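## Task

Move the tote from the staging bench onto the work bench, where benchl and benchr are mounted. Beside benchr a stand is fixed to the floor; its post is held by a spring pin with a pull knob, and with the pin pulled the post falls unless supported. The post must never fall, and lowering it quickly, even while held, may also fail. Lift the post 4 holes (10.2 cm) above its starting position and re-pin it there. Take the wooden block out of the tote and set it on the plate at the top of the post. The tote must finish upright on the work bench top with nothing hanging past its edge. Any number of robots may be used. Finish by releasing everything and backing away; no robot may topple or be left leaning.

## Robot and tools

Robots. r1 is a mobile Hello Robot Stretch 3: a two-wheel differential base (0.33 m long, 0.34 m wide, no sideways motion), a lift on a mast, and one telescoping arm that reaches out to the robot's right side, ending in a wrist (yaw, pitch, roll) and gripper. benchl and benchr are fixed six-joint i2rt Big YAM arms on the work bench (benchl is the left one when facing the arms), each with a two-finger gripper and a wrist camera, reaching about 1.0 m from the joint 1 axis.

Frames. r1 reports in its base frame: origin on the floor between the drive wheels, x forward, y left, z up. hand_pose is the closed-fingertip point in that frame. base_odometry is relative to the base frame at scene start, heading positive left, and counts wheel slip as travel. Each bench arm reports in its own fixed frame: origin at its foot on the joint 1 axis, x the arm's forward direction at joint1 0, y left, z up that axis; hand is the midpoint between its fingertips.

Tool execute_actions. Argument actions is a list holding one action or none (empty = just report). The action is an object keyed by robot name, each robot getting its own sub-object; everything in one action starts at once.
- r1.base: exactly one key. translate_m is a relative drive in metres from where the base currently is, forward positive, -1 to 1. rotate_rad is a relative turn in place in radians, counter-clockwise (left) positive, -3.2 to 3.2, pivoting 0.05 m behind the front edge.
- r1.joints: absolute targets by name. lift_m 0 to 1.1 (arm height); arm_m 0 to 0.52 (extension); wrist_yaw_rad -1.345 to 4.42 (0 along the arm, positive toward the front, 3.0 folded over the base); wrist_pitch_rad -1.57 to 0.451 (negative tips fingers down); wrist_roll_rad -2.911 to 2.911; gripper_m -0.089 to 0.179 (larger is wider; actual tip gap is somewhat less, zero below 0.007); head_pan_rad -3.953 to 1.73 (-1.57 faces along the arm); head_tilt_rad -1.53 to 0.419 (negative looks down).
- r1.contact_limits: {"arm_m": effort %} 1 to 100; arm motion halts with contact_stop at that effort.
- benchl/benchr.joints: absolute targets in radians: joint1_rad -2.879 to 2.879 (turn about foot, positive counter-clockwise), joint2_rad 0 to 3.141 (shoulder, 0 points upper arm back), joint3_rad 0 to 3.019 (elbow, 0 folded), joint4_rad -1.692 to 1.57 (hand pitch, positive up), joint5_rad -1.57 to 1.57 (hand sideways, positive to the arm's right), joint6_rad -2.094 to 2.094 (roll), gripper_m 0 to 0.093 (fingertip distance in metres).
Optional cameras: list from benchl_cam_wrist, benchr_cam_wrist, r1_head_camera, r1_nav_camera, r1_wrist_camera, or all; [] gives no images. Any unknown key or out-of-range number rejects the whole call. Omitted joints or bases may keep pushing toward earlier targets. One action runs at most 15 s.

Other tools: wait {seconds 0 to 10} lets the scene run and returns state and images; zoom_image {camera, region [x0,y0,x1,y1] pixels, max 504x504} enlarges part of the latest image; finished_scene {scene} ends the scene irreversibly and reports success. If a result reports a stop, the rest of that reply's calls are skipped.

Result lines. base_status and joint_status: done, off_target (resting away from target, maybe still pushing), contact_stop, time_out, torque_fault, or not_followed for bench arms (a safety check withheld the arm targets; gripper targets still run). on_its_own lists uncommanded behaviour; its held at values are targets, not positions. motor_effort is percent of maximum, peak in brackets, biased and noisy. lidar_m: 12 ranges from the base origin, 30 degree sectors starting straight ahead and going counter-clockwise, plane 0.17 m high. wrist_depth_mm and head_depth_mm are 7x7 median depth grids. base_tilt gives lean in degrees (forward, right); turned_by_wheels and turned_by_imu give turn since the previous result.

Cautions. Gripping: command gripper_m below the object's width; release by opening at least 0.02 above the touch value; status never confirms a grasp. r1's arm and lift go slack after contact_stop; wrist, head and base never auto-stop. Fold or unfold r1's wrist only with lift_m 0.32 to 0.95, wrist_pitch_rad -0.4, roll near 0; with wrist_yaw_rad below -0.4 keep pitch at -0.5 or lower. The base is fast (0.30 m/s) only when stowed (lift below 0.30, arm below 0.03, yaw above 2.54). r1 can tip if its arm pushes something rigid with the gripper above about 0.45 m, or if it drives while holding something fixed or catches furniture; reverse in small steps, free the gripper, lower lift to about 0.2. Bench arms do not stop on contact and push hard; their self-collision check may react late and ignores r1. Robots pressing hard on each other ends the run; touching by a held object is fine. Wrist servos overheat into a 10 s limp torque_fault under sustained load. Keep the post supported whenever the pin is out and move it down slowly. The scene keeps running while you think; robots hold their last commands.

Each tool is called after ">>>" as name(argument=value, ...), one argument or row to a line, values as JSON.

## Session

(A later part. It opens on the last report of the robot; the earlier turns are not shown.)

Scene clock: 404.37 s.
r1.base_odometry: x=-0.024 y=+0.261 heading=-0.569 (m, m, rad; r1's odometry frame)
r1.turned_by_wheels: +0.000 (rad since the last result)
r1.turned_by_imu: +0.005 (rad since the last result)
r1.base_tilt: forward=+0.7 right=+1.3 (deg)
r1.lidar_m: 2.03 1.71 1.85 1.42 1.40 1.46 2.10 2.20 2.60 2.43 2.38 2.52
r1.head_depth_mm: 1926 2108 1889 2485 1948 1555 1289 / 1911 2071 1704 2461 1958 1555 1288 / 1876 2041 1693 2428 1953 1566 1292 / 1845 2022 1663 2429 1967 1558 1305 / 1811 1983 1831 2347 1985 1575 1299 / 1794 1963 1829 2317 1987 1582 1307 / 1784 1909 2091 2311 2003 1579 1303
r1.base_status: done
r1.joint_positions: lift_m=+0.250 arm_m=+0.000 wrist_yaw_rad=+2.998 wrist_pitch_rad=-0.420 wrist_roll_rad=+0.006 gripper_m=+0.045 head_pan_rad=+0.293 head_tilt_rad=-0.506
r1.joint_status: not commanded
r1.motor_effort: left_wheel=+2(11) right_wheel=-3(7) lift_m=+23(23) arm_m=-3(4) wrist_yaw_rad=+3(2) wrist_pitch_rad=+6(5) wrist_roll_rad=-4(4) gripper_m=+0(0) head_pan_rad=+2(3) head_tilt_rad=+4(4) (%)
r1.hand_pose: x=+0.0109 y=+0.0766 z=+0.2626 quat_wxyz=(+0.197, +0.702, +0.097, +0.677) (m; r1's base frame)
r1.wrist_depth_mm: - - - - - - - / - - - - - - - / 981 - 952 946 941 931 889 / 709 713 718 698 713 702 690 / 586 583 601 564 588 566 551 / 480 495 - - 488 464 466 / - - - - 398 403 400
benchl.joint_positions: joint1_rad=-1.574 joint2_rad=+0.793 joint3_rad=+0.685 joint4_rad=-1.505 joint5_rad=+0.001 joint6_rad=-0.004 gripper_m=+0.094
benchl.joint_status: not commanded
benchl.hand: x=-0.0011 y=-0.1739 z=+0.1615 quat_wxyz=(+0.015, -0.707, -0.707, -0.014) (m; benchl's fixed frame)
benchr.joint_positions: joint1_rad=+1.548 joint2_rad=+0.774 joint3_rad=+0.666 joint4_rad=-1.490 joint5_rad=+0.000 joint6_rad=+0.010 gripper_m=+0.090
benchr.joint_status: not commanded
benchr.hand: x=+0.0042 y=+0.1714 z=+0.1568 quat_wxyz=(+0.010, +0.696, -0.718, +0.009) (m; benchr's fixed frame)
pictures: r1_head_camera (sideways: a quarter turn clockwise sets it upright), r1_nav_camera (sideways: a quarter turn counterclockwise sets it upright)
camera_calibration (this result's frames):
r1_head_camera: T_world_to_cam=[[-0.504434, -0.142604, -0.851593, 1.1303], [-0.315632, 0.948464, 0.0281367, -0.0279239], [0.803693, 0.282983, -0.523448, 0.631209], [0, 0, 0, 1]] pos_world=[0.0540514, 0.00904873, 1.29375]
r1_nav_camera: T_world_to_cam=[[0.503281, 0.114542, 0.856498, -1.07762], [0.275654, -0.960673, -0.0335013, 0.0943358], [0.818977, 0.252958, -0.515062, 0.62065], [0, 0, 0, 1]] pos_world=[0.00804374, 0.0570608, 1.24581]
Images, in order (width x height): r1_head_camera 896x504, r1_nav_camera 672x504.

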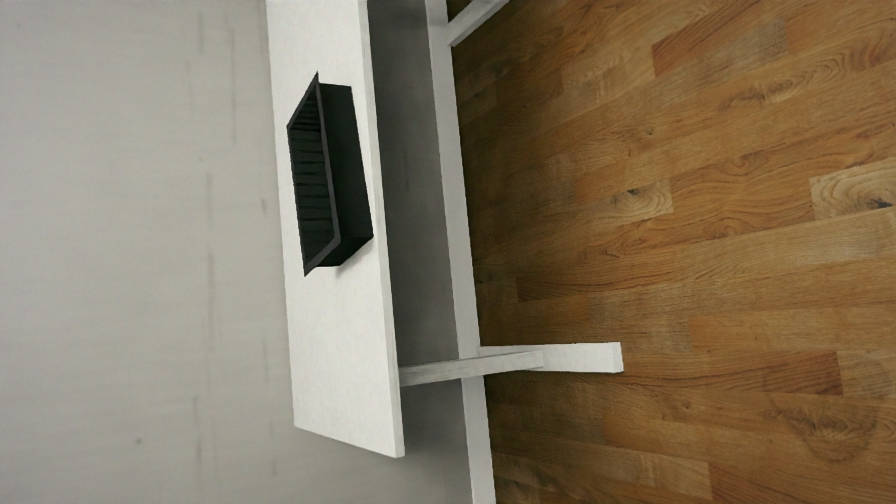

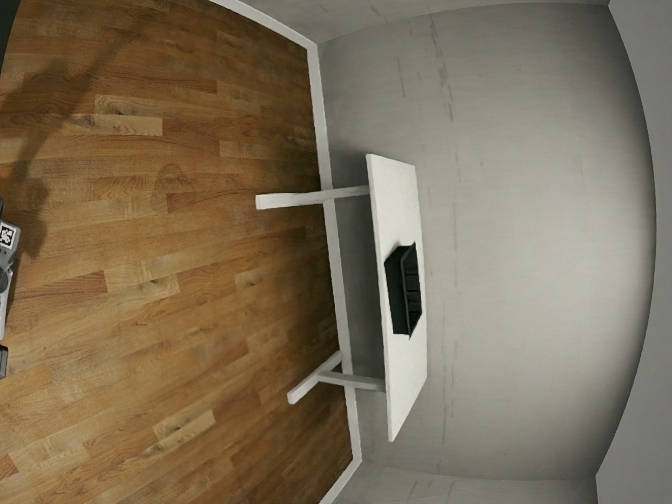

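>>> execute_actions(
  actions=[
    {"r1":{"base":{"rotate_rad":-0.05}}},
  ],
  cameras=[],
)

>>> execute_actions(
  actions=[
    {"r1":{"base":{"translate_m":0.83}}},
  ],
  cameras=[],
)

>>> execute_actions(
  actions=[
    {"r1":{"base":{"rotate_rad":2.15},"joints":{"head_pan_rad":-1.57,"head_tilt_rad":-0.75}}},
  ],
  cameras=[],
)

>>> execute_actions(
  actions=[
    {"r1":{"joints":{"lift_m":0.95}}},
  ],
  cameras=["r1_head_camera"],
)

Scene clock: 407.73 s.
r1.base_odometry: x=-0.024 y=+0.261 heading=-0.619 (m, m, rad; r1's odometry frame)
r1.turned_by_wheels: -0.050 (rad since the last result)
r1.turned_by_imu: -0.050 (rad since the last result)
r1.base_tilt: forward=+0.8 right=+1.3 (deg)
r1.lidar_m: 2.03 1.71 1.94 1.43 1.40 1.44 1.99 2.21 2.61 2.46 2.38 2.49
r1.head_depth_mm: 1970 2177 1890 2380 1959 1544 1294 / 1938 2123 1919 2518 1959 1548 1292 / 1905 2096 1699 2491 1977 1554 1302 / 1843 2031 1660 2411 1972 1578 1301 / 1826 1992 1818 2406 1986 1570 1300 / 1781 1942 1847 2299 1988 1576 1303 / 1757 1905 2013 2313 1991 1584 1318
r1.base_status: done
r1.joint_positions: lift_m=+0.250 arm_m=+0.000 wrist_yaw_rad=+2.998 wrist_pitch_rad=-0.420 wrist_roll_rad=+0.006 gripper_m=+0.045 head_pan_rad=+0.293 head_tilt_rad=-0.506
r1.joint_status: not commanded
r1.motor_effort: left_wheel=+3(8) right_wheel=-4(11) lift_m=+23(23) arm_m=-4(3) wrist_yaw_rad=+2(2) wrist_pitch_rad=+6(6) wrist_roll_rad=-4(4) gripper_m=+0(1) head_pan_rad=+3(3) head_tilt_rad=+4(4) (%)
r1.hand_pose: x=+0.0109 y=+0.0766 z=+0.2626 quat_wxyz=(+0.197, +0.702, +0.097, +0.677) (m; r1's base frame)
r1.wrist_depth_mm: - - - - - - - / - - - - - - - / 959 - 935 959 905 898 927 / 735 730 727 711 713 712 693 / 580 579 594 567 577 571 561 / 481 493 - - 489 468 459 / - - - - 393 401 399
benchl.joint_positions: joint1_rad=-1.574 joint2_rad=+0.793 joint3_rad=+0.685 joint4_rad=-1.505 joint5_rad=+0.001 joint6_rad=-0.004 gripper_m=+0.094
benchl.joint_status: not commanded
benchl.hand: x=-0.0011 y=-0.1739 z=+0.1615 quat_wxyz=(+0.015, -0.707, -0.707, -0.014) (m; benchl's fixed frame)
benchr.joint_positions: joint1_rad=+1.548 joint2_rad=+0.774 joint3_rad=+0.666 joint4_rad=-1.490 joint5_rad=+0.000 joint6_rad=+0.010 gripper_m=+0.090
benchr.joint_status: not commanded
benchr.hand: x=+0.0042 y=+0.1714 z=+0.1568 quat_wxyz=(+0.010, +0.696, -0.718, +0.009) (m; benchr's fixed frame)
pictures: none
No camera images: the call's "cameras" was empty. Leave "cameras" out to get every camera's image.

Scene clock: 412.40 s.
r1.base_odometry: x=+0.652 y=-0.220 heading=-0.619 (m, m, rad; r1's odometry frame)
r1.turned_by_wheels: +0.000 (rad since the last result)
r1.turned_by_imu: +0.004 (rad since the last result)
r1.base_tilt: forward=+0.6 right=+1.3 (deg)
r1.lidar_m: 1.20 1.41 1.10 1.85 1.81 1.87 2.59 2.94 2.75 2.04 1.98 1.97
r1.head_depth_mm: 1276 1403 1533 1157 934 1508 1289 / 1248 1368 1483 1169 937 1550 1294 / 1227 1348 1465 1176 872 1563 1289 / 1205 1311 1448 1071 843 1569 1300 / 1178 1287 1418 1047 818 1571 1307 / 1165 1263 1391 1196 802 1534 1306 / 1131 1244 1358 1201 872 1541 1312
r1.base_status: done
r1.joint_positions: lift_m=+0.250 arm_m=+0.000 wrist_yaw_rad=+2.998 wrist_pitch_rad=-0.420 wrist_roll_rad=+0.006 gripper_m=+0.045 head_pan_rad=+0.293 head_tilt_rad=-0.506
r1.joint_status: not commanded
r1.motor_effort: left_wheel=+3(12) right_wheel=-3(7) lift_m=+23(23) arm_m=-3(3) wrist_yaw_rad=+2(2) wrist_pitch_rad=+6(6) wrist_roll_rad=-3(4) gripper_m=+0(0) head_pan_rad=+2(3) head_tilt_rad=+4(4) (%)
r1.hand_pose: x=+0.0109 y=+0.0766 z=+0.2626 quat_wxyz=(+0.197, +0.702, +0.097, +0.677) (m; r1's base frame)
r1.wrist_depth_mm: - - - - - - - / - - - - - - - / 977 - 964 938 900 922 896 / 734 723 701 720 691 689 680 / 570 579 593 565 594 555 557 / 484 499 - - 489 471 473 / - - - - 389 407 399
benchl.joint_positions: joint1_rad=-1.574 joint2_rad=+0.793 joint3_rad=+0.685 joint4_rad=-1.505 joint5_rad=+0.001 joint6_rad=-0.004 gripper_m=+0.094
benchl.joint_status: not commanded
benchl.hand: x=-0.0011 y=-0.1739 z=+0.1615 quat_wxyz=(+0.015, -0.707, -0.707, -0.014) (m; benchl's fixed frame)
benchr.joint_positions: joint1_rad=+1.548 joint2_rad=+0.774 joint3_rad=+0.666 joint4_rad=-1.490 joint5_rad=+0.000 joint6_rad=+0.010 gripper_m=+0.090
benchr.joint_status: not commanded
benchr.hand: x=+0.0042 y=+0.1714 z=+0.1568 quat_wxyz=(+0.010, +0.696, -0.718, +0.009) (m; benchr's fixed frame)
pictures: none
No camera images: the call's "cameras" was empty. Leave "cameras" out to get every camera's image.

Scene clock: 415.13 s.
r1.base_odometry: x=+0.652 y=-0.220 heading=+1.531 (m, m, rad; r1's odometry frame)
r1.turned_by_wheels: +2.150 (rad since the last result)
r1.turned_by_imu: +2.164 (rad since the last result)
r1.base_tilt: forward=+0.8 right=+1.5 (deg)
r1.lidar_m: 1.79 1.90 2.76 2.93 2.61 2.01 1.97 1.86 1.20 1.41 1.10 1.82
r1.head_depth_mm: 1185 1296 952 845 1563 1320 1155 / 1194 1314 997 838 1561 1332 1162 / 1208 1328 999 833 1561 1339 1155 / 1227 1340 986 845 1576 1338 1169 / 1236 1357 981 897 1574 1344 1174 / 1247 1379 1075 931 1549 1348 1175 / 1265 1381 1084 940 1591 1355 1183
r1.base_status: done
r1.joint_positions: lift_m=+0.250 arm_m=+0.000 wrist_yaw_rad=+2.998 wrist_pitch_rad=-0.420 wrist_roll_rad=+0.006 gripper_m=+0.045 head_pan_rad=-1.563 head_tilt_rad=-0.741
r1.joint_status: all done
r1.motor_effort: left_wheel=-3(8) right_wheel=+5(14) lift_m=+23(22) arm_m=-3(3) wrist_yaw_rad=+3(3) wrist_pitch_rad=+6(6) wrist_roll_rad=-3(4) gripper_m=+0(0) head_pan_rad=-2(30) head_tilt_rad=-5(29) (%)
r1.hand_pose: x=+0.0109 y=+0.0766 z=+0.2626 quat_wxyz=(+0.197, +0.702, +0.097, +0.677) (m; r1's base frame)
r1.wrist_depth_mm: - - - - - - - / - - - - - - - / 972 - 965 955 903 925 905 / 738 748 720 712 687 687 690 / 586 580 600 572 585 563 552 / 478 499 - - 479 468 463 / - - - - 394 397 401
benchl.joint_positions: joint1_rad=-1.574 joint2_rad=+0.793 joint3_rad=+0.685 joint4_rad=-1.505 joint5_rad=+0.001 joint6_rad=-0.004 gripper_m=+0.094
benchl.joint_status: not commanded
benchl.hand: x=-0.0011 y=-0.1739 z=+0.1615 quat_wxyz=(+0.015, -0.707, -0.707, -0.014) (m; benchl's fixed frame)
benchr.joint_positions: joint1_rad=+1.548 joint2_rad=+0.774 joint3_rad=+0.666 joint4_rad=-1.490 joint5_rad=+0.000 joint6_rad=+0.010 gripper_m=+0.090
benchr.joint_status: not commanded
benchr.hand: x=+0.0042 y=+0.1714 z=+0.1568 quat_wxyz=(+0.010, +0.696, -0.718, +0.009) (m; benchr's fixed frame)
pictures: none
No camera images: the call's "cameras" was empty. Leave "cameras" out to get every camera's image.

Scene clock: 422.33 s.
r1.base_odometry: x=+0.652 y=-0.220 heading=+1.531 (m, m, rad; r1's odometry frame)
r1.turned_by_wheels: +0.000 (rad since the last result)
r1.turned_by_imu: +0.000 (rad since the last result)
r1.base_tilt: forward=+0.7 right=+1.3 (deg)
r1.lidar_m: 1.79 1.90 2.76 2.94 2.61 2.01 1.98 1.86 1.20 1.41 1.10 1.83
r1.head_depth_mm: 1191 1297 948 843 - 1273 1153 / 1204 1309 1000 836 - - - / 1211 1330 995 834 - - - / 1228 1339 983 839 - 1265 1188 / 1237 1354 977 891 - 1278 1167 / 1255 1369 1073 933 1554 1323 1171 / 1259 1384 1084 938 1586 1354 1183
r1.base_status: not commanded
r1.joint_positions: lift_m=+0.950 arm_m=+0.000 wrist_yaw_rad=+2.998 wrist_pitch_rad=-0.420 wrist_roll_rad=+0.006 gripper_m=+0.045 head_pan_rad=-1.563 head_tilt_rad=-0.741
r1.joint_status: all done
r1.motor_effort: left_wheel=-4(3) right_wheel=+5(4) lift_m=+42(44) arm_m=-3(4) wrist_yaw_rad=+2(3) wrist_pitch_rad=+6(6) wrist_roll_rad=-4(3) gripper_m=+0(1) head_pan_rad=-2(2) head_tilt_rad=-5(5) (%)
r1.hand_pose: x=+0.0109 y=+0.0767 z=+0.9619 quat_wxyz=(+0.197, +0.702, +0.097, +0.677) (m; r1's base frame)
r1.wrist_depth_mm: - - - - - - - / - - - - - - - / - - - - - - - / - - - - - - - / - - - - - - - / - - - - - - - / - - - - - - -
benchl.joint_positions: joint1_rad=-1.574 joint2_rad=+0.793 joint3_rad=+0.685 joint4_rad=-1.505 joint5_rad=+0.001 joint6_rad=-0.004 gripper_m=+0.094
benchl.joint_status: not commanded
benchl.hand: x=-0.0011 y=-0.1739 z=+0.1615 quat_wxyz=(+0.015, -0.707, -0.707, -0.014) (m; benchl's fixed frame)
benchr.joint_positions: joint1_rad=+1.548 joint2_rad=+0.774 joint3_rad=+0.666 joint4_rad=-1.490 joint5_rad=+0.000 joint6_rad=+0.010 gripper_m=+0.090
benchr.joint_status: not commanded
benchr.hand: x=+0.0042 y=+0.1714 z=+0.1568 quat_wxyz=(+0.010, +0.696, -0.718, +0.009) (m; benchr's fixed frame)
pictures: r1_head_camera (sideways: a quarter turn clockwise sets it upright)
camera_calibration (this result's frames):
r1_head_camera: T_world_to_cam=[[0.00366183, 0.708066, -0.706137, 0.937597], [0.999013, 0.0286692, 0.0339281, -0.0434734], [0.0442677, -0.705564, -0.707262, 0.874958], [0, 0, 0, 1]] pos_world=[0.00126486, -0.0452951, 1.28237]
Images, in order (width x height): r1_head_camera 896x504.

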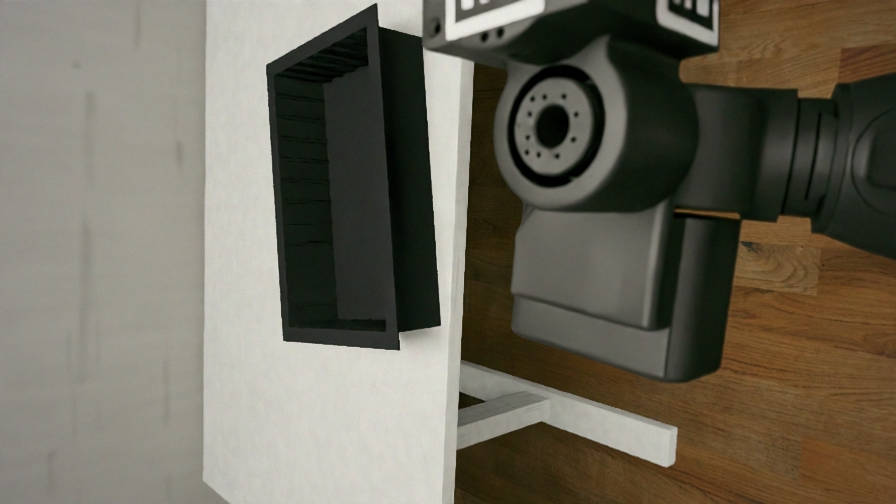

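>>> execute_actions(
  actions=[
    {"r1":{"base":{"translate_m":-0.03},"joints":{"wrist_yaw_rad":0,"gripper_m":0.08}}},
  ],
  cameras=[],
)

>>> execute_actions(
  actions=[
    {"r1":{"joints":{"wrist_pitch_rad":-1.5,"wrist_roll_rad":1.57,"lift_m":1.0,"arm_m":0.44}}},
  ],
  cameras=["r1_head_camera","r1_wrist_camera"],
)

Scene clock: 425.83 s.
r1.base_odometry: x=+0.651 y=-0.250 heading=+1.531 (m, m, rad; r1's odometry frame)
r1.turned_by_wheels: +0.000 (rad since the last result)
r1.turned_by_imu: +0.000 (rad since the last result)
r1.base_tilt: forward=+0.6 right=+1.4 (deg)
r1.lidar_m: 1.82 1.93 2.81 2.95 2.57 1.98 1.95 1.86 1.18 1.41 1.12 1.86
r1.head_depth_mm: 1187 1292 1033 876 - - - / 1199 1311 980 841 - - 1114 / 1208 1323 1001 823 - - 1124 / 1221 1338 983 830 1567 1339 1168 / 1239 1345 987 845 1584 1341 1172 / 1239 1369 1080 931 1571 1348 1176 / 1258 1379 1086 939 1589 1358 1174
r1.base_status: done
r1.joint_positions: lift_m=+0.950 arm_m=+0.000 wrist_yaw_rad=+0.003 wrist_pitch_rad=-0.420 wrist_roll_rad=+0.005 gripper_m=+0.080 head_pan_rad=-1.563 head_tilt_rad=-0.741
r1.joint_status: all done
r1.motor_effort: left_wheel=-3(9) right_wheel=+4(5) lift_m=+42(42) arm_m=-3(3) wrist_yaw_rad=-4(3) wrist_pitch_rad=+6(6) wrist_roll_rad=-3(4) gripper_m=+0(99) head_pan_rad=-2(2) head_tilt_rad=-6(6) (%)
r1.hand_pose: x=-0.0208 y=-0.3694 z=+0.9619 quat_wxyz=(+0.690, +0.148, -0.693, -0.147) (m; r1's base frame)
r1.wrist_depth_mm: - - - - - - 958 / - - - - - - - / - 908 855 733 780 902 846 / 702 698 568 667 530 650 667 / 588 576 521 522 542 538 532 / - - - - - - - / - - - - - - -
benchl.joint_positions: joint1_rad=-1.574 joint2_rad=+0.793 joint3_rad=+0.685 joint4_rad=-1.505 joint5_rad=+0.001 joint6_rad=-0.004 gripper_m=+0.094
benchl.joint_status: not commanded
benchl.hand: x=-0.0011 y=-0.1739 z=+0.1615 quat_wxyz=(+0.015, -0.707, -0.707, -0.014) (m; benchl's fixed frame)
benchr.joint_positions: joint1_rad=+1.548 joint2_rad=+0.774 joint3_rad=+0.666 joint4_rad=-1.490 joint5_rad=+0.000 joint6_rad=+0.010 gripper_m=+0.090
benchr.joint_status: not commanded
benchr.hand: x=+0.0042 y=+0.1714 z=+0.1568 quat_wxyz=(+0.010, +0.696, -0.718, +0.009) (m; benchr's fixed frame)
pictures: none
No camera images: the call's "cameras" was empty. Leave "cameras" out to get every camera's image.

Scene clock: 430.27 s.
r1.base_odometry: x=+0.651 y=-0.250 heading=+1.531 (m, m, rad; r1's odometry frame)
r1.turned_by_wheels: +0.000 (rad since the last result)
r1.turned_by_imu: +0.000 (rad since the last result)
r1.base_tilt: forward=+0.7 right=+1.3 (deg)
r1.lidar_m: 1.82 1.94 2.81 2.94 2.57 1.98 1.95 1.86 1.18 1.40 1.11 1.86
r1.head_depth_mm: - 1295 1035 873 1553 1326 1153 / - 1313 981 841 1562 1331 1155 / - - 996 838 1568 1328 1164 / 1225 1322 988 845 1570 1339 1164 / 1235 1350 984 844 1595 1346 1172 / 1239 1359 1075 929 1566 1349 1177 / 1258 1382 1085 941 1585 1341 1174
r1.base_status: not commanded
r1.joint_positions: lift_m=+1.000 arm_m=+0.440 wrist_yaw_rad=+0.001 wrist_pitch_rad=-1.494 wrist_roll_rad=+1.565 gripper_m=+0.080 head_pan_rad=-1.563 head_tilt_rad=-0.741
r1.joint_status: all done
r1.motor_effort: left_wheel=-3(3) right_wheel=+4(4) lift_m=+41(44) arm_m=+4(3) wrist_yaw_rad=-1(4) wrist_pitch_rad=-2(6) wrist_roll_rad=+3(4) gripper_m=+0(1) head_pan_rad=-2(2) head_tilt_rad=-5(6) (%)
r1.hand_pose: x=-0.0215 y=-0.5800 z=+0.8810 quat_wxyz=(+0.003, +0.002, -0.733, -0.680) (m; r1's base frame)
r1.wrist_depth_mm: 311 307 296 958 916 927 887 / 322 312 305 979 958 934 - / 328 325 305 - 967 971 - / 337 333 318 - - - 959 / 344 339 327 - - - 990 / 353 350 336 - - - - / 360 355 347 - - - -
benchl.joint_positions: joint1_rad=-1.574 joint2_rad=+0.793 joint3_rad=+0.685 joint4_rad=-1.505 joint5_rad=+0.001 joint6_rad=-0.004 gripper_m=+0.094
benchl.joint_status: not commanded
benchl.hand: x=-0.0011 y=-0.1739 z=+0.1615 quat_wxyz=(+0.015, -0.707, -0.707, -0.014) (m; benchl's fixed frame)
benchr.joint_positions: joint1_rad=+1.548 joint2_rad=+0.774 joint3_rad=+0.666 joint4_rad=-1.490 joint5_rad=+0.000 joint6_rad=+0.010 gripper_m=+0.090
benchr.joint_status: not commanded
benchr.hand: x=+0.0042 y=+0.1714 z=+0.1568 quat_wxyz=(+0.010, +0.696, -0.718, +0.009) (m; benchr's fixed frame)
pictures: r1_head_camera (sideways: a quarter turn clockwise sets it upright), r1_wrist_camera
camera_calibration (this result's frames):
r1_head_camera: T_world_to_cam=[[0.00370825, 0.708066, -0.706137, 0.937597], [0.999015, 0.0286037, 0.0339281, -0.0434735], [0.0442214, -0.705567, -0.707262, 0.874959], [0, 0, 0, 1]] pos_world=[0.00126189, -0.0452948, 1.28237]
r1_wrist_camera: T_world_to_cam=[[0.0309648, 0.997511, -0.063342, 0.634881], [0.988832, -0.021329, 0.147501, -0.082043], [0.145783, -0.067202, -0.987032, 0.992093], [0, 0, 0, 1]] pos_world=[-0.083162, -0.568381, 1.03154]
Images, in order (width x height): r1_head_camera 896x504, r1_wrist_camera 644x364.

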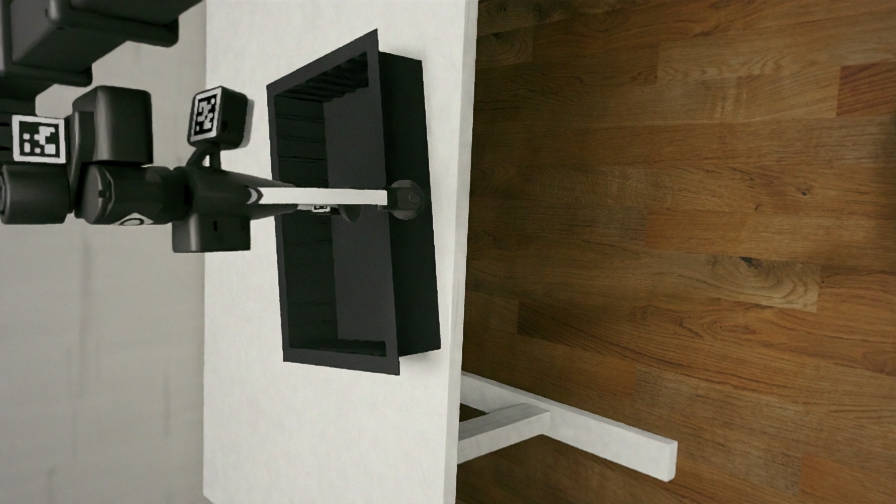

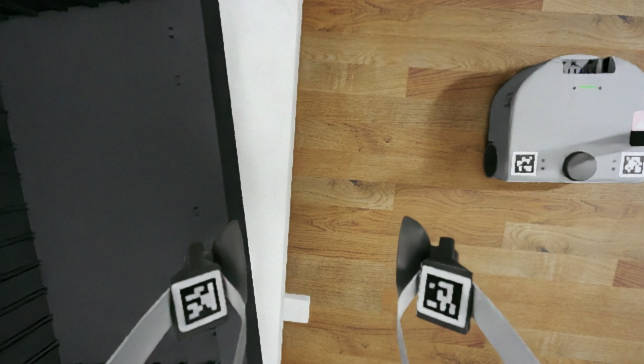

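>>> execute_actions(
  actions=[
    {"r1":{"joints":{"lift_m":0.96,"arm_m":0.49}}},
  ],
  cameras=["r1_head_camera","r1_wrist_camera"],
)

Scene clock: 433.07 s.
r1.base_odometry: x=+0.651 y=-0.250 heading=+1.531 (m, m, rad; r1's odometry frame)
r1.turned_by_wheels: +0.000 (rad since the last result)
r1.turned_by_imu: +0.000 (rad since the last result)
r1.base_tilt: forward=+0.5 right=+1.3 (deg)
r1.lidar_m: 1.82 1.93 2.81 2.95 2.57 1.99 1.95 1.86 1.17 1.41 1.11 1.86
r1.head_depth_mm: 1152 - 1001 869 1554 1319 1153 / - 1339 969 845 1564 1327 1161 / - - 998 836 1563 1334 1163 / 1224 1336 989 842 1577 1334 1168 / 1234 1349 986 842 1586 1342 1168 / 1246 1371 1075 935 1565 1347 1169 / 1263 1381 1085 936 1591 1357 1179
r1.base_status: not commanded
r1.joint_positions: lift_m=+0.960 arm_m=+0.490 wrist_yaw_rad=+0.001 wrist_pitch_rad=-1.495 wrist_roll_rad=+1.565 gripper_m=+0.080 head_pan_rad=-1.563 head_tilt_rad=-0.741
r1.joint_status: all done
r1.motor_effort: left_wheel=-3(3) right_wheel=+4(4) lift_m=+23(35) arm_m=+4(4) wrist_yaw_rad=-1(1) wrist_pitch_rad=-2(2) wrist_roll_rad=+3(3) gripper_m=+0(1) head_pan_rad=-1(1) head_tilt_rad=-5(6) (%)
r1.hand_pose: x=-0.0215 y=-0.6299 z=+0.8417 quat_wxyz=(+0.003, +0.002, -0.733, -0.680) (m; r1's base frame)
r1.wrist_depth_mm: 272 266 259 260 919 887 901 / 281 274 267 264 921 881 - / 285 279 273 272 927 932 - / 295 287 280 281 989 930 956 / 299 295 286 285 - 990 910 / 310 303 201 293 - - 983 / 316 315 307 301 - - -
benchl.joint_positions: joint1_rad=-1.574 joint2_rad=+0.793 joint3_rad=+0.685 joint4_rad=-1.505 joint5_rad=+0.001 joint6_rad=-0.004 gripper_m=+0.094
benchl.joint_status: not commanded
benchl.hand: x=-0.0011 y=-0.1739 z=+0.1615 quat_wxyz=(+0.015, -0.707, -0.707, -0.014) (m; benchl's fixed frame)
benchr.joint_positions: joint1_rad=+1.548 joint2_rad=+0.774 joint3_rad=+0.666 joint4_rad=-1.490 joint5_rad=+0.000 joint6_rad=+0.010 gripper_m=+0.090
benchr.joint_status: not commanded
benchr.hand: x=+0.0042 y=+0.1714 z=+0.1568 quat_wxyz=(+0.010, +0.696, -0.718, +0.009) (m; benchr's fixed frame)
pictures: r1_head_camera (sideways: a quarter turn clockwise sets it upright), r1_wrist_camera
camera_calibration (this result's frames):
r1_head_camera: T_world_to_cam=[[0.00370809, 0.708066, -0.706137, 0.937597], [0.999015, 0.0286039, 0.0339281, -0.0434735], [0.0442216, -0.705567, -0.707262, 0.874958], [0, 0, 0, 1]] pos_world=[0.0012619, -0.0452948, 1.28237]
r1_wrist_camera: T_world_to_cam=[[0.0309651, 0.997551, -0.0627159, 0.681609], [0.988832, -0.021422, 0.147487, -0.0773565], [0.145782, -0.0665824, -0.987074, 0.950383], [0, 0, 0, 1]] pos_world=[-0.0831621, -0.618318, 0.992255]
Images, in order (width x height): r1_head_camera 896x504, r1_wrist_camera 644x364.

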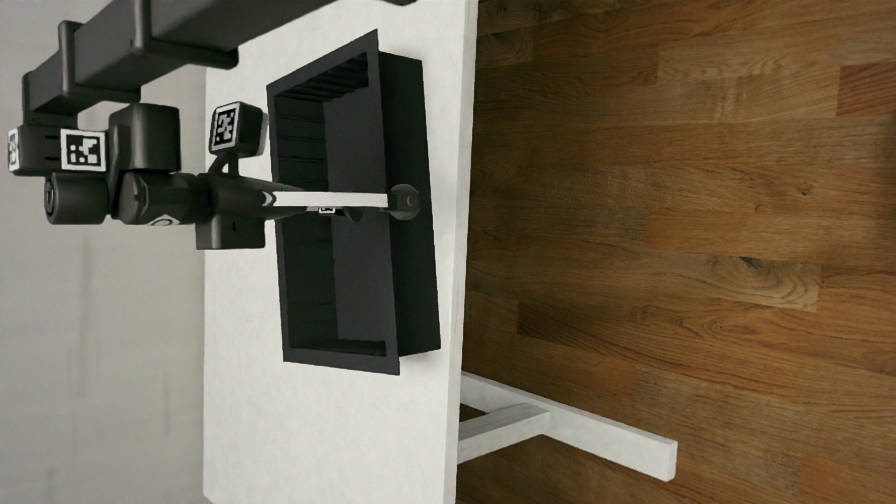

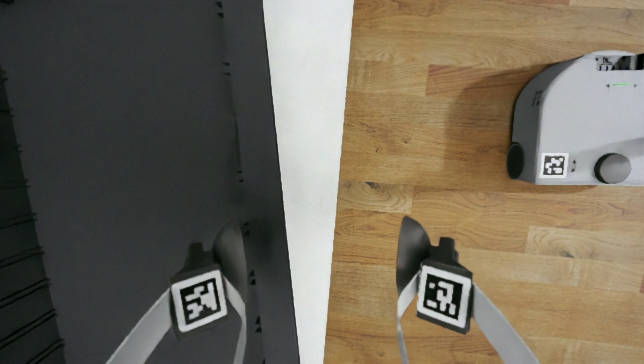

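>>> execute_actions(
  actions=[
    {"r1":{"joints":{"lift_m":0.92,"arm_m":0.52}}},
  ],
  cameras=["r1_head_camera","r1_wrist_camera"],
)

Scene clock: 435.30 s.
r1.base_odometry: x=+0.651 y=-0.250 heading=+1.531 (m, m, rad; r1's odometry frame)
r1.turned_by_wheels: +0.000 (rad since the last result)
r1.turned_by_imu: +0.000 (rad since the last result)
r1.base_tilt: forward=+0.7 right=+1.4 (deg)
r1.lidar_m: 1.82 1.93 2.81 2.94 2.57 1.99 1.95 1.86 1.18 1.40 1.11 1.86
r1.head_depth_mm: 1187 - - 875 1555 1317 1158 / 1171 1289 970 842 1553 1335 1159 / 1171 - 996 836 1565 1339 1161 / 1221 1340 988 842 1575 1337 1167 / 1229 1349 986 846 1579 1343 1165 / 1249 1364 1078 930 1580 1355 1174 / 1258 1381 1082 938 1592 1349 1179
r1.base_status: not commanded
r1.joint_positions: lift_m=+0.920 arm_m=+0.519 wrist_yaw_rad=+0.001 wrist_pitch_rad=-1.495 wrist_roll_rad=+1.565 gripper_m=+0.080 head_pan_rad=-1.563 head_tilt_rad=-0.741
r1.joint_status: all done
r1.motor_effort: left_wheel=-3(3) right_wheel=+4(4) lift_m=+22(21) arm_m=+4(4) wrist_yaw_rad=-2(1) wrist_pitch_rad=-2(2) wrist_roll_rad=+3(3) gripper_m=+0(0) head_pan_rad=-1(2) head_tilt_rad=-5(5) (%)
r1.hand_pose: x=-0.0215 y=-0.6591 z=+0.8017 quat_wxyz=(+0.003, +0.002, -0.733, -0.680) (m; r1's base frame)
r1.wrist_depth_mm: 232 227 221 217 874 877 836 / 239 234 226 222 887 867 - / 246 239 234 226 922 902 - / 251 242 239 149 918 892 877 / 259 253 245 153 952 918 919 / 264 257 250 245 - 934 943 / 271 266 261 161 - 959 968
benchl.joint_positions: joint1_rad=-1.574 joint2_rad=+0.793 joint3_rad=+0.685 joint4_rad=-1.505 joint5_rad=+0.001 joint6_rad=-0.004 gripper_m=+0.094
benchl.joint_status: not commanded
benchl.hand: x=-0.0011 y=-0.1739 z=+0.1615 quat_wxyz=(+0.015, -0.707, -0.707, -0.014) (m; benchl's fixed frame)
benchr.joint_positions: joint1_rad=+1.548 joint2_rad=+0.774 joint3_rad=+0.666 joint4_rad=-1.490 joint5_rad=+0.000 joint6_rad=+0.010 gripper_m=+0.090
benchr.joint_status: not commanded
benchr.hand: x=+0.0042 y=+0.1714 z=+0.1568 quat_wxyz=(+0.010, +0.696, -0.718, +0.009) (m; benchr's fixed frame)
pictures: r1_head_camera (sideways: a quarter turn clockwise sets it upright), r1_wrist_camera
camera_calibration (this result's frames):
r1_head_camera: T_world_to_cam=[[0.00370817, 0.708066, -0.706137, 0.937597], [0.999015, 0.0286038, 0.0339281, -0.0434735], [0.0442215, -0.705567, -0.707262, 0.874958], [0, 0, 0, 1]] pos_world=[0.0012619, -0.0452948, 1.28237]
r1_wrist_camera: T_world_to_cam=[[0.0309655, 0.997569, -0.0624226, 0.708073], [0.988832, -0.0214658, 0.14748, -0.0721077], [0.145782, -0.0662923, -0.987093, 0.90916], [0, 0, 0, 1]] pos_world=[-0.0831621, -0.647629, 0.95226]
Images, in order (width x height): r1_head_camera 896x504, r1_wrist_camera 644x364.

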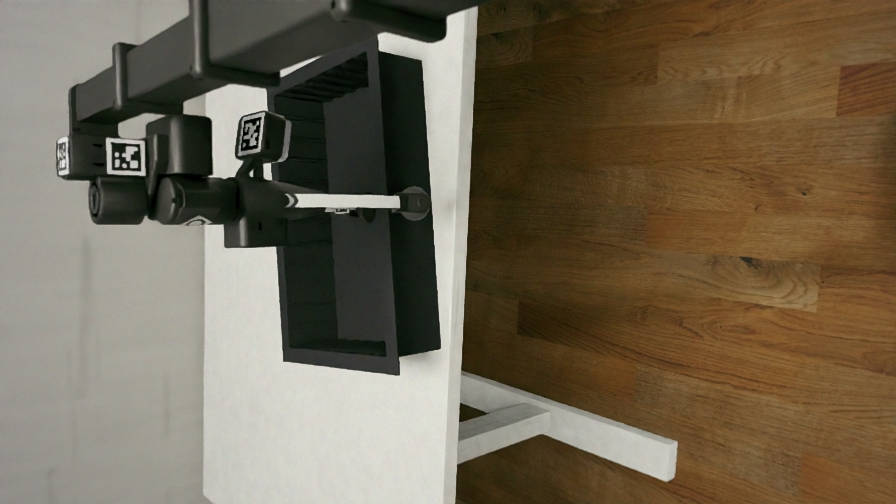

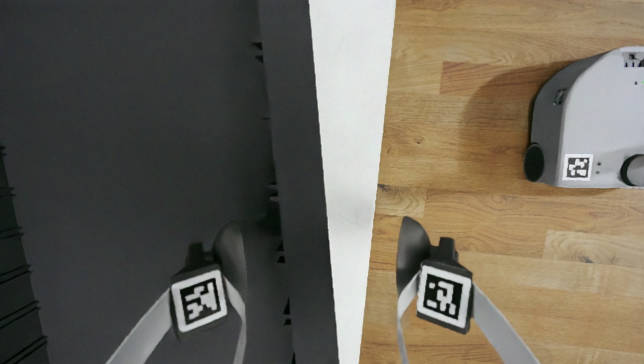

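>>> execute_actions(
  actions=[
    {"r1":{"joints":{"lift_m":0.872}}},
  ],
  cameras=["r1_wrist_camera"],
)

>>> execute_actions(
  actions=[
    {"r1":{"joints":{"gripper_m":-0.03}}},
  ],
  cameras=[],
)

>>> execute_actions(
  actions=[
    {"r1":{"joints":{"lift_m":0.93,"wrist_pitch_rad":-1.3}}},
  ],
  cameras=["r1_head_camera"],
)

>>> execute_actions(
  actions=[
    {"r1":{"joints":{"lift_m":1.08,"gripper_m":-0.025}}},
  ],
  cameras=["r1_head_camera"],
)

Scene clock: 437.63 s.
r1.base_odometry: x=+0.651 y=-0.250 heading=+1.531 (m, m, rad; r1's odometry frame)
r1.turned_by_wheels: +0.000 (rad since the last result)
r1.turned_by_imu: +0.000 (rad since the last result)
r1.base_tilt: forward=+0.6 right=+1.4 (deg)
r1.lidar_m: 1.82 1.93 2.81 2.94 2.57 1.98 1.95 1.86 1.18 1.41 1.11 1.85
r1.head_depth_mm: 1190 1297 - - 1514 1321 1155 / 1199 - 978 840 1557 1330 1154 / 1203 - 976 836 1568 1330 1163 / 1224 1334 987 842 1571 1334 1160 / 1236 1347 984 842 1582 1353 1176 / 1246 1356 1077 930 1574 1349 1172 / 1258 1379 1088 942 1594 1362 1179
r1.base_status: not commanded
r1.joint_positions: lift_m=+0.872 arm_m=+0.519 wrist_yaw_rad=+0.001 wrist_pitch_rad=-1.495 wrist_roll_rad=+1.565 gripper_m=+0.080 head_pan_rad=-1.563 head_tilt_rad=-0.741
r1.joint_status: all done
r1.motor_effort: left_wheel=-3(3) right_wheel=+4(4) lift_m=+22(22) arm_m=+4(4) wrist_yaw_rad=-2(2) wrist_pitch_rad=-2(2) wrist_roll_rad=+3(3) gripper_m=-1(1) head_pan_rad=-2(2) head_tilt_rad=-5(6) (%)
r1.hand_pose: x=-0.0215 y=-0.6591 z=+0.7537 quat_wxyz=(+0.003, +0.002, -0.733, -0.680) (m; r1's base frame)
r1.wrist_depth_mm: 183 180 93 174 839 822 803 / 188 185 96 177 836 826 - / 193 190 99 181 861 841 - / 199 195 188 185 872 919 835 / 204 199 149 189 903 882 879 / 210 206 105 194 938 905 895 / 218 212 207 108 951 925 895
benchl.joint_positions: joint1_rad=-1.574 joint2_rad=+0.793 joint3_rad=+0.685 joint4_rad=-1.505 joint5_rad=+0.001 joint6_rad=-0.004 gripper_m=+0.094
benchl.joint_status: not commanded
benchl.hand: x=-0.0011 y=-0.1739 z=+0.1615 quat_wxyz=(+0.015, -0.707, -0.707, -0.014) (m; benchl's fixed frame)
benchr.joint_positions: joint1_rad=+1.548 joint2_rad=+0.774 joint3_rad=+0.666 joint4_rad=-1.490 joint5_rad=+0.000 joint6_rad=+0.010 gripper_m=+0.090
benchr.joint_status: not commanded
benchr.hand: x=+0.0042 y=+0.1714 z=+0.1568 quat_wxyz=(+0.010, +0.696, -0.718, +0.009) (m; benchr's fixed frame)
pictures: r1_wrist_camera
camera_calibration (this result's frames):
r1_wrist_camera: T_world_to_cam=[[0.0309656, 0.997569, -0.0624225, 0.705082], [0.988832, -0.0214659, 0.14748, -0.0650307], [0.145782, -0.0662922, -0.987093, 0.861791], [0, 0, 0, 1]] pos_world=[-0.0831621, -0.647634, 0.904272]
Images, in order (width x height): r1_wrist_camera 644x364.

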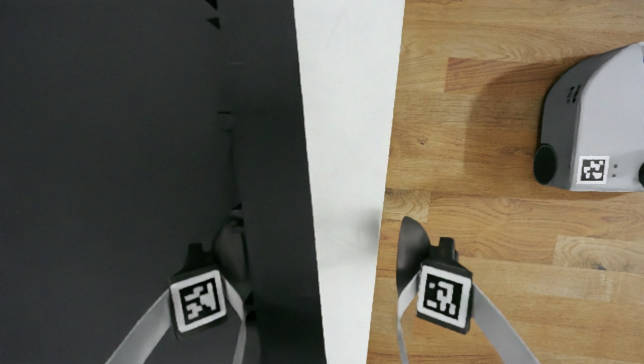

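Scene clock: 439.23 s.
r1.base_odometry: x=+0.651 y=-0.250 heading=+1.531 (m, m, rad; r1's odometry frame)
r1.turned_by_wheels: +0.000 (rad since the last result)
r1.turned_by_imu: +0.000 (rad since the last result)
r1.base_tilt: forward=+0.6 right=+1.4 (deg)
r1.lidar_m: 1.82 1.93 2.81 2.94 2.57 1.98 1.95 1.87 1.18 1.40 1.11 1.85
r1.head_depth_mm: 1190 1292 - - 1518 1324 1152 / 1197 - 971 831 1558 1328 1157 / 1206 - 970 830 1567 1329 1164 / 1224 1337 980 838 1567 1335 1165 / 1233 1346 991 840 1576 1341 1172 / 1249 1359 1076 929 1570 1351 1173 / 1257 1377 1082 933 1584 1355 1179
r1.base_status: not commanded
r1.joint_positions: lift_m=+0.872 arm_m=+0.519 wrist_yaw_rad=+0.001 wrist_pitch_rad=-1.488 wrist_roll_rad=+1.565 gripper_m=-0.028 head_pan_rad=-1.563 head_tilt_rad=-0.741
r1.joint_status: all done
r1.motor_effort: left_wheel=-3(3) right_wheel=+4(4) lift_m=+22(22) arm_m=+4(3) wrist_yaw_rad=-1(1) wrist_pitch_rad=-4(5) wrist_roll_rad=+3(3) gripper_m=-32(100) head_pan_rad=-2(1) head_tilt_rad=-6(5) (%)
r1.hand_pose: x=-0.0215 y=-0.6611 z=+0.7537 quat_wxyz=(+0.003, +0.002, -0.736, -0.677) (m; r1's base frame)
r1.wrist_depth_mm: 185 182 175 92 817 807 796 / 191 184 182 94 835 812 - / 195 190 186 96 883 830 - / 200 195 189 99 869 851 833 / 206 201 196 101 867 871 872 / 213 207 201 103 918 872 887 / 218 213 205 106 975 922 914
benchl.joint_positions: joint1_rad=-1.574 joint2_rad=+0.793 joint3_rad=+0.685 joint4_rad=-1.505 joint5_rad=+0.001 joint6_rad=-0.004 gripper_m=+0.094
benchl.joint_status: not commanded
benchl.hand: x=-0.0011 y=-0.1739 z=+0.1615 quat_wxyz=(+0.015, -0.707, -0.707, -0.014) (m; benchl's fixed frame)
benchr.joint_positions: joint1_rad=+1.548 joint2_rad=+0.774 joint3_rad=+0.666 joint4_rad=-1.490 joint5_rad=+0.000 joint6_rad=+0.010 gripper_m=+0.090
benchr.joint_status: not commanded
benchr.hand: x=+0.0042 y=+0.1714 z=+0.1568 quat_wxyz=(+0.010, +0.696, -0.718, +0.009) (m; benchr's fixed frame)
pictures: none
No camera images: the call's "cameras" was empty. Leave "cameras" out to get every camera's image.

Scene clock: 440.60 s.
r1.base_odometry: x=+0.651 y=-0.250 heading=+1.531 (m, m, rad; r1's odometry frame)
r1.turned_by_wheels: +0.000 (rad since the last result)
r1.turned_by_imu: +0.000 (rad since the last result)
r1.base_tilt: forward=+0.5 right=+1.2 (deg)
r1.lidar_m: 1.82 1.94 2.81 2.94 2.57 1.99 1.94 1.86 1.17 1.41 1.11 1.85
r1.head_depth_mm: 1187 - 810 873 1555 1323 1159 / 1166 1347 920 854 1560 1332 1156 / 1171 - 993 857 1558 1336 1163 / 1219 1336 988 862 1574 1332 1161 / 1238 1354 951 895 1581 1342 1168 / 1245 1370 1079 932 1567 1339 1180 / 1261 1369 1080 935 1587 1363 1175
r1.base_status: not commanded
r1.joint_positions: lift_m=+0.930 arm_m=+0.519 wrist_yaw_rad=+0.001 wrist_pitch_rad=-1.314 wrist_roll_rad=+1.565 gripper_m=-0.022 head_pan_rad=-1.563 head_tilt_rad=-0.741
r1.joint_status: all done
r1.on_its_own: gripper_m is held at -0.023, not at your -0.030, by its stall guard, which is not easing now
r1.motor_effort: left_wheel=-2(3) right_wheel=+3(4) lift_m=+45(46) arm_m=+3(3) wrist_yaw_rad=-2(1) wrist_pitch_rad=+4(5) wrist_roll_rad=+3(3) gripper_m=-26(31) head_pan_rad=-2(2) head_tilt_rad=-6(5) (%)
r1.hand_pose: x=-0.0215 y=-0.7056 z=+0.8142 quat_wxyz=(+0.003, +0.002, -0.792, -0.611) (m; r1's base frame)
r1.wrist_depth_mm: 246 261 218 99 216 794 764 / 247 272 223 101 222 813 772 / 247 273 231 104 225 848 801 / 250 279 239 107 231 860 812 / 250 286 250 108 235 882 849 / 251 291 269 110 239 933 862 / 252 299 257 114 250 907 868
benchl.joint_positions: joint1_rad=-1.574 joint2_rad=+0.793 joint3_rad=+0.685 joint4_rad=-1.505 joint5_rad=+0.001 joint6_rad=-0.004 gripper_m=+0.094
benchl.joint_status: not commanded
benchl.hand: x=-0.0011 y=-0.1739 z=+0.1615 quat_wxyz=(+0.015, -0.707, -0.707, -0.014) (m; benchl's fixed frame)
benchr.joint_positions: joint1_rad=+1.548 joint2_rad=+0.774 joint3_rad=+0.666 joint4_rad=-1.490 joint5_rad=+0.000 joint6_rad=+0.010 gripper_m=+0.090
benchr.joint_status: not commanded
benchr.hand: x=+0.0042 y=+0.1714 z=+0.1568 quat_wxyz=(+0.010, +0.696, -0.718, +0.009) (m; benchr's fixed frame)
pictures: r1_head_camera (sideways: a quarter turn clockwise sets it upright)
camera_calibration (this result's frames):
r1_head_camera: T_world_to_cam=[[0.00370817, 0.708066, -0.706137, 0.937597], [0.999015, 0.0286038, 0.0339281, -0.0434735], [0.0442215, -0.705567, -0.707262, 0.874959], [0, 0, 0, 1]] pos_world=[0.0012619, -0.0452948, 1.28237]
Images, in order (width x height): r1_head_camera 896x504.

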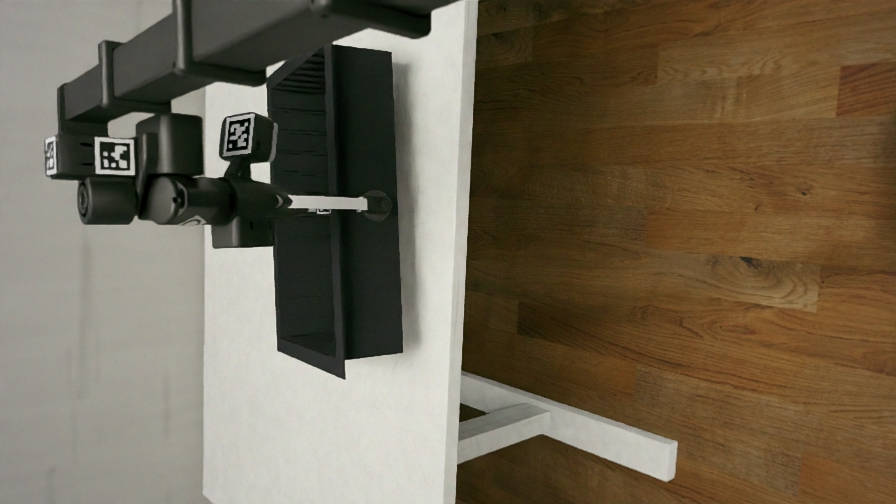

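Scene clock: 442.80 s.
r1.base_odometry: x=+0.651 y=-0.250 heading=+1.531 (m, m, rad; r1's odometry frame)
r1.turned_by_wheels: +0.000 (rad since the last result)
r1.turned_by_imu: +0.000 (rad since the last result)
r1.base_tilt: forward=+0.7 right=+1.3 (deg)
r1.lidar_m: 1.82 1.93 2.81 2.94 2.57 1.98 1.95 1.86 1.18 1.41 1.11 1.86
r1.head_depth_mm: 1183 1213 1000 872 1540 1321 1152 / 1177 889 969 879 1564 1329 1160 / 1183 889 978 885 1565 1336 1158 / 1220 905 980 890 1564 1332 1166 / 1224 902 986 925 1576 1349 1174 / 1248 1342 1074 930 1571 1349 1172 / 1258 1378 1080 938 1592 1356 1173
r1.base_status: not commanded
r1.joint_positions: lift_m=+1.079 arm_m=+0.519 wrist_yaw_rad=+0.001 wrist_pitch_rad=-1.326 wrist_roll_rad=+1.566 gripper_m=-0.024 head_pan_rad=-1.563 head_tilt_rad=-0.741
r1.joint_status: all done
r1.motor_effort: left_wheel=-3(2) right_wheel=+4(4) lift_m=+46(47) arm_m=+3(3) wrist_yaw_rad=-1(2) wrist_pitch_rad=+7(8) wrist_roll_rad=+2(3) gripper_m=-28(47) head_pan_rad=-1(2) head_tilt_rad=-5(5) (%)
r1.hand_pose: x=-0.0215 y=-0.7025 z=+0.9637 quat_wxyz=(+0.003, +0.002, -0.788, -0.616) (m; r1's base frame)
r1.wrist_depth_mm: 246 264 220 100 352 944 898 / 246 271 226 103 357 964 919 / 246 275 235 105 369 981 926 / 249 284 239 108 382 - 947 / 249 287 250 109 393 - 930 / 250 297 271 111 - - 982 / 254 299 263 116 418 - -
benchl.joint_positions: joint1_rad=-1.574 joint2_rad=+0.793 joint3_rad=+0.685 joint4_rad=-1.505 joint5_rad=+0.001 joint6_rad=-0.004 gripper_m=+0.094
benchl.joint_status: not commanded
benchl.hand: x=-0.0011 y=-0.1739 z=+0.1615 quat_wxyz=(+0.015, -0.707, -0.707, -0.014) (m; benchl's fixed frame)
benchr.joint_positions: joint1_rad=+1.548 joint2_rad=+0.774 joint3_rad=+0.666 joint4_rad=-1.490 joint5_rad=+0.000 joint6_rad=+0.010 gripper_m=+0.090
benchr.joint_status: not commanded
benchr.hand: x=+0.0042 y=+0.1714 z=+0.1568 quat_wxyz=(+0.010, +0.696, -0.718, +0.009) (m; benchr's fixed frame)
pictures: r1_head_camera (sideways: a quarter turn clockwise sets it upright)
camera_calibration (this result's frames):
r1_head_camera: T_world_to_cam=[[0.00370817, 0.708066, -0.706137, 0.937597], [0.999015, 0.0286038, 0.0339281, -0.0434735], [0.0442215, -0.705567, -0.707262, 0.874958], [0, 0, 0, 1]] pos_world=[0.0012619, -0.0452948, 1.28237]
Images, in order (width x height): r1_head_camera 896x504.

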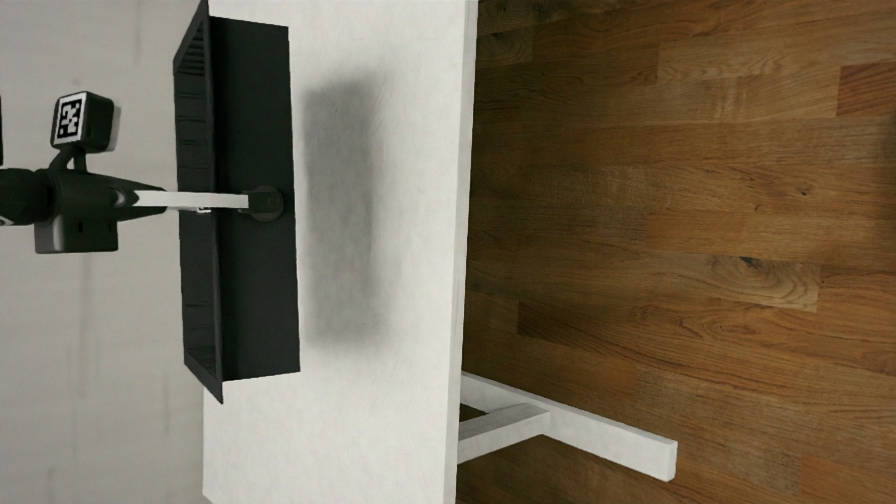

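>>> execute_actions(
  actions=[
    {"r1":{"joints":{"arm_m":0.12,"lift_m":1.1}}},
  ],
  cameras=[],
)

>>> execute_actions(
  actions=[
    {"r1":{"base":{"rotate_rad":1.57},"joints":{"gripper_m":-0.027,"head_pan_rad":-0.5,"head_tilt_rad":-0.45}}},
  ],
  cameras=["r1_nav_camera"],
)

>>> execute_actions(
  actions=[
    {"r1":{"base":{"translate_m":1.0}}},
  ],
  cameras=["r1_nav_camera","r1_head_camera"],
)

Scene clock: 448.17 s.
r1.base_odometry: x=+0.651 y=-0.250 heading=+1.531 (m, m, rad; r1's odometry frame)
r1.turned_by_wheels: +0.000 (rad since the last result)
r1.turned_by_imu: +0.000 (rad since the last result)
r1.base_tilt: forward=+0.7 right=+1.3 (deg)
r1.lidar_m: 1.82 1.93 2.80 2.94 2.58 1.98 1.94 1.86 1.18 1.40 1.11 1.86
r1.head_depth_mm: - 1335 - 556 405 1319 1148 / - - - 558 405 1324 1158 / - - - 379 1455 1334 1170 / 1224 1367 - 569 406 1338 1166 / 1237 1353 1066 573 406 1338 1163 / 1245 1365 1076 549 405 1350 1175 / 1253 1384 1082 426 413 1354 1172
r1.base_status: not commanded
r1.joint_positions: lift_m=+1.099 arm_m=+0.120 wrist_yaw_rad=+0.001 wrist_pitch_rad=-1.327 wrist_roll_rad=+1.566 gripper_m=-0.024 head_pan_rad=-1.563 head_tilt_rad=-0.741
r1.joint_status: all done
r1.motor_effort: left_wheel=-2(3) right_wheel=+4(4) lift_m=+46(47) arm_m=-4(4) wrist_yaw_rad=-1(2) wrist_pitch_rad=+8(8) wrist_roll_rad=+2(2) gripper_m=-27(27) head_pan_rad=-2(2) head_tilt_rad=-5(6) (%)
r1.hand_pose: x=-0.0215 y=-0.3034 z=+0.9837 quat_wxyz=(+0.003, +0.002, -0.788, -0.616) (m; r1's base frame)
r1.wrist_depth_mm: 247 265 222 100 - 956 884 / 245 270 227 103 - - 892 / 250 274 234 105 - - 908 / 249 283 240 108 - - 949 / 248 285 252 109 - - 967 / 250 296 274 111 - - - / 255 304 264 116 - - -
benchl.joint_positions: joint1_rad=-1.574 joint2_rad=+0.793 joint3_rad=+0.685 joint4_rad=-1.505 joint5_rad=+0.001 joint6_rad=-0.004 gripper_m=+0.094
benchl.joint_status: not commanded
benchl.hand: x=-0.0011 y=-0.1739 z=+0.1615 quat_wxyz=(+0.015, -0.707, -0.707, -0.014) (m; benchl's fixed frame)
benchr.joint_positions: joint1_rad=+1.548 joint2_rad=+0.774 joint3_rad=+0.666 joint4_rad=-1.490 joint5_rad=+0.000 joint6_rad=+0.010 gripper_m=+0.090
benchr.joint_status: not commanded
benchr.hand: x=+0.0042 y=+0.1714 z=+0.1568 quat_wxyz=(+0.010, +0.696, -0.718, +0.009) (m; benchr's fixed frame)
pictures: none
No camera images: the call's "cameras" was empty. Leave "cameras" out to get every camera's image.

Scene clock: 451.60 s.
r1.base_odometry: x=+0.651 y=-0.250 heading=+3.101 (m, m, rad; r1's odometry frame)
r1.turned_by_wheels: +1.570 (rad since the last result)
r1.turned_by_imu: +1.584 (rad since the last result)
r1.base_tilt: forward=+0.7 right=+1.4 (deg)
r1.lidar_m: 3.09 2.56 1.98 1.94 1.85 1.18 1.41 1.11 1.86 1.82 1.94 2.82
r1.head_depth_mm: 2382 2559 2677 2723 2058 1609 1325 / 2801 2979 3175 2888 2096 1627 1332 / 3243 3546 3739 2885 2102 1633 1337 / 3198 3493 3753 2951 2097 1632 1346 / 3071 3310 3603 2987 2116 1644 1343 / 2921 3166 3354 2958 2106 1647 1347 / 2841 2998 3083 3004 2153 1650 1365
r1.base_status: done
r1.joint_positions: lift_m=+1.099 arm_m=+0.120 wrist_yaw_rad=+0.001 wrist_pitch_rad=-1.327 wrist_roll_rad=+1.568 gripper_m=-0.022 head_pan_rad=-0.507 head_tilt_rad=-0.458
r1.joint_status: gripper_m off_target (ended at -0.022, target -0.027); the others done
r1.motor_effort: left_wheel=-3(8) right_wheel=+5(11) lift_m=+46(46) arm_m=-4(4) wrist_yaw_rad=-2(2) wrist_pitch_rad=+8(8) wrist_roll_rad=+1(2) gripper_m=-27(47) head_pan_rad=+3(30) head_tilt_rad=+5(31) (%)
r1.hand_pose: x=-0.0215 y=-0.3034 z=+0.9837 quat_wxyz=(+0.002, +0.001, -0.788, -0.616) (m; r1's base frame)
r1.wrist_depth_mm: 244 265 219 100 - 951 884 / 245 269 227 103 - - 905 / 248 275 233 105 - - 915 / 248 281 243 108 - - 949 / 252 285 252 108 - - 961 / 257 297 273 111 - - - / 260 304 260 116 - - -
benchl.joint_positions: joint1_rad=-1.574 joint2_rad=+0.793 joint3_rad=+0.685 joint4_rad=-1.505 joint5_rad=+0.001 joint6_rad=-0.004 gripper_m=+0.094
benchl.joint_status: not commanded
benchl.hand: x=-0.0011 y=-0.1739 z=+0.1615 quat_wxyz=(+0.015, -0.707, -0.707, -0.014) (m; benchl's fixed frame)
benchr.joint_positions: joint1_rad=+1.548 joint2_rad=+0.774 joint3_rad=+0.666 joint4_rad=-1.490 joint5_rad=+0.000 joint6_rad=+0.010 gripper_m=+0.090
benchr.joint_status: not commanded
benchr.hand: x=+0.0042 y=+0.1714 z=+0.1568 quat_wxyz=(+0.010, +0.696, -0.718, +0.009) (m; benchr's fixed frame)
pictures: r1_nav_camera (sideways: a quarter turn counterclockwise sets it upright)
camera_calibration (this result's frames):
r1_nav_camera: T_world_to_cam=[[0.39631, -0.261013, 0.880233, -1.10792], [-0.495759, -0.86779, -0.0341161, 0.0998439], [0.772762, -0.422863, -0.473314, 0.566611], [0, 0, 0, 1]] pos_world=[0.0507247, 0.0370597, 1.24682]
Images, in order (width x height): r1_nav_camera 672x504.

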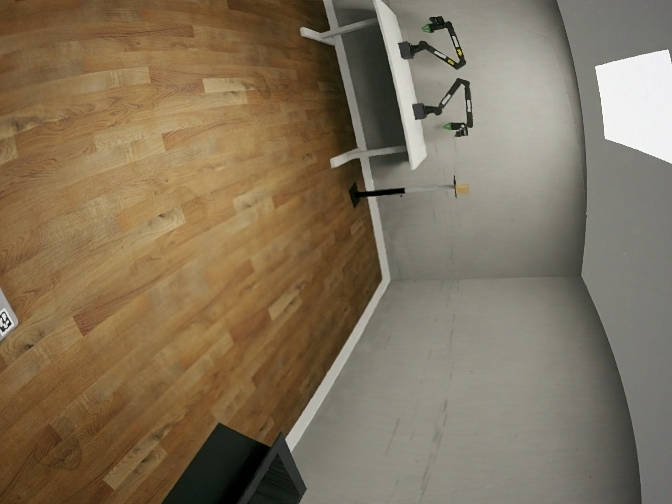

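Scene clock: 463.57 s.
r1.base_odometry: x=-0.349 y=-0.209 heading=+3.101 (m, m, rad; r1's odometry frame)
r1.turned_by_wheels: +0.000 (rad since the last result)
r1.turned_by_imu: +0.002 (rad since the last result)
r1.base_tilt: forward=+0.7 right=+1.4 (deg)
r1.lidar_m: 1.95 2.11 1.90 1.87 1.98 2.07 2.08 2.50 1.93 1.90 2.03 1.96
r1.head_depth_mm: 2473 2627 2812 2796 2074 1623 1332 / 2397 2632 2917 2860 2068 1628 1333 / 2286 2506 2764 2894 2088 1635 1335 / 2201 2312 2613 2766 2085 1636 1335 / 2109 2277 2459 2638 2107 1638 1344 / 2040 2175 2185 2526 2132 1662 1345 / 1972 2047 2170 2458 2142 1657 1355
r1.base_status: done
r1.joint_positions: lift_m=+1.099 arm_m=+0.120 wrist_yaw_rad=+0.001 wrist_pitch_rad=-1.327 wrist_roll_rad=+1.568 gripper_m=-0.022 head_pan_rad=-0.507 head_tilt_rad=-0.458
r1.joint_status: not commanded
r1.motor_effort: left_wheel=-4(5) right_wheel=+5(10) lift_m=+46(46) arm_m=-3(3) wrist_yaw_rad=-1(1) wrist_pitch_rad=+8(8) wrist_roll_rad=+1(1) gripper_m=-27(27) head_pan_rad=+3(3) head_tilt_rad=+5(5) (%)
r1.hand_pose: x=-0.0215 y=-0.3034 z=+0.9837 quat_wxyz=(+0.002, +0.001, -0.788, -0.616) (m; r1's base frame)
r1.wrist_depth_mm: 246 265 219 100 - 976 898 / 245 269 227 102 - - 922 / 247 276 234 105 - - 933 / 249 285 241 108 - - 939 / 253 286 250 109 - - 963 / 256 297 273 111 - - - / 264 297 264 116 - - -
benchl.joint_positions: joint1_rad=-1.574 joint2_rad=+0.793 joint3_rad=+0.685 joint4_rad=-1.505 joint5_rad=+0.001 joint6_rad=-0.004 gripper_m=+0.094
benchl.joint_status: not commanded
benchl.hand: x=-0.0011 y=-0.1739 z=+0.1615 quat_wxyz=(+0.015, -0.707, -0.707, -0.014) (m; benchl's fixed frame)
benchr.joint_positions: joint1_rad=+1.548 joint2_rad=+0.774 joint3_rad=+0.666 joint4_rad=-1.490 joint5_rad=+0.000 joint6_rad=+0.010 gripper_m=+0.090
benchr.joint_status: not commanded
benchr.hand: x=+0.0042 y=+0.1714 z=+0.1568 quat_wxyz=(+0.010, +0.696, -0.718, +0.009) (m; benchr's fixed frame)
pictures: r1_head_camera (sideways: a quarter turn clockwise sets it upright), r1_nav_camera (sideways: a quarter turn counterclockwise sets it upright)
camera_calibration (this result's frames):
r1_head_camera: T_world_to_cam=[[-0.417291, 0.242317, -0.875871, 1.16143], [0.459413, 0.88782, 0.0267448, -0.0308413], [0.784097, -0.391226, -0.481803, 0.577143], [0, 0, 0, 1]] pos_world=[0.0462889, -0.0282602, 1.29616]
r1_nav_camera: T_world_to_cam=[[0.396159, -0.260929, 0.880326, -1.10804], [-0.495753, -0.867793, -0.0341184, 0.099847], [0.772844, -0.422908, -0.47314, 0.566384], [0, 0, 0, 1]] pos_world=[0.0507342, 0.0370544, 1.24683]
Images, in order (width x height): r1_head_camera 896x504, r1_nav_camera 672x504.

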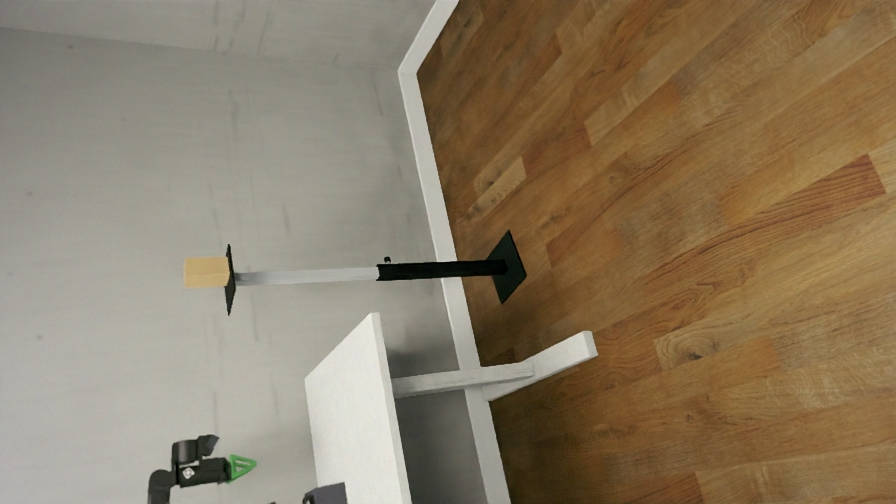

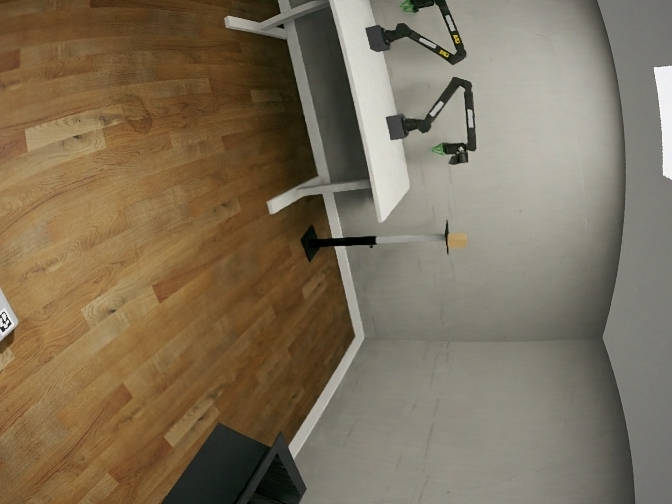

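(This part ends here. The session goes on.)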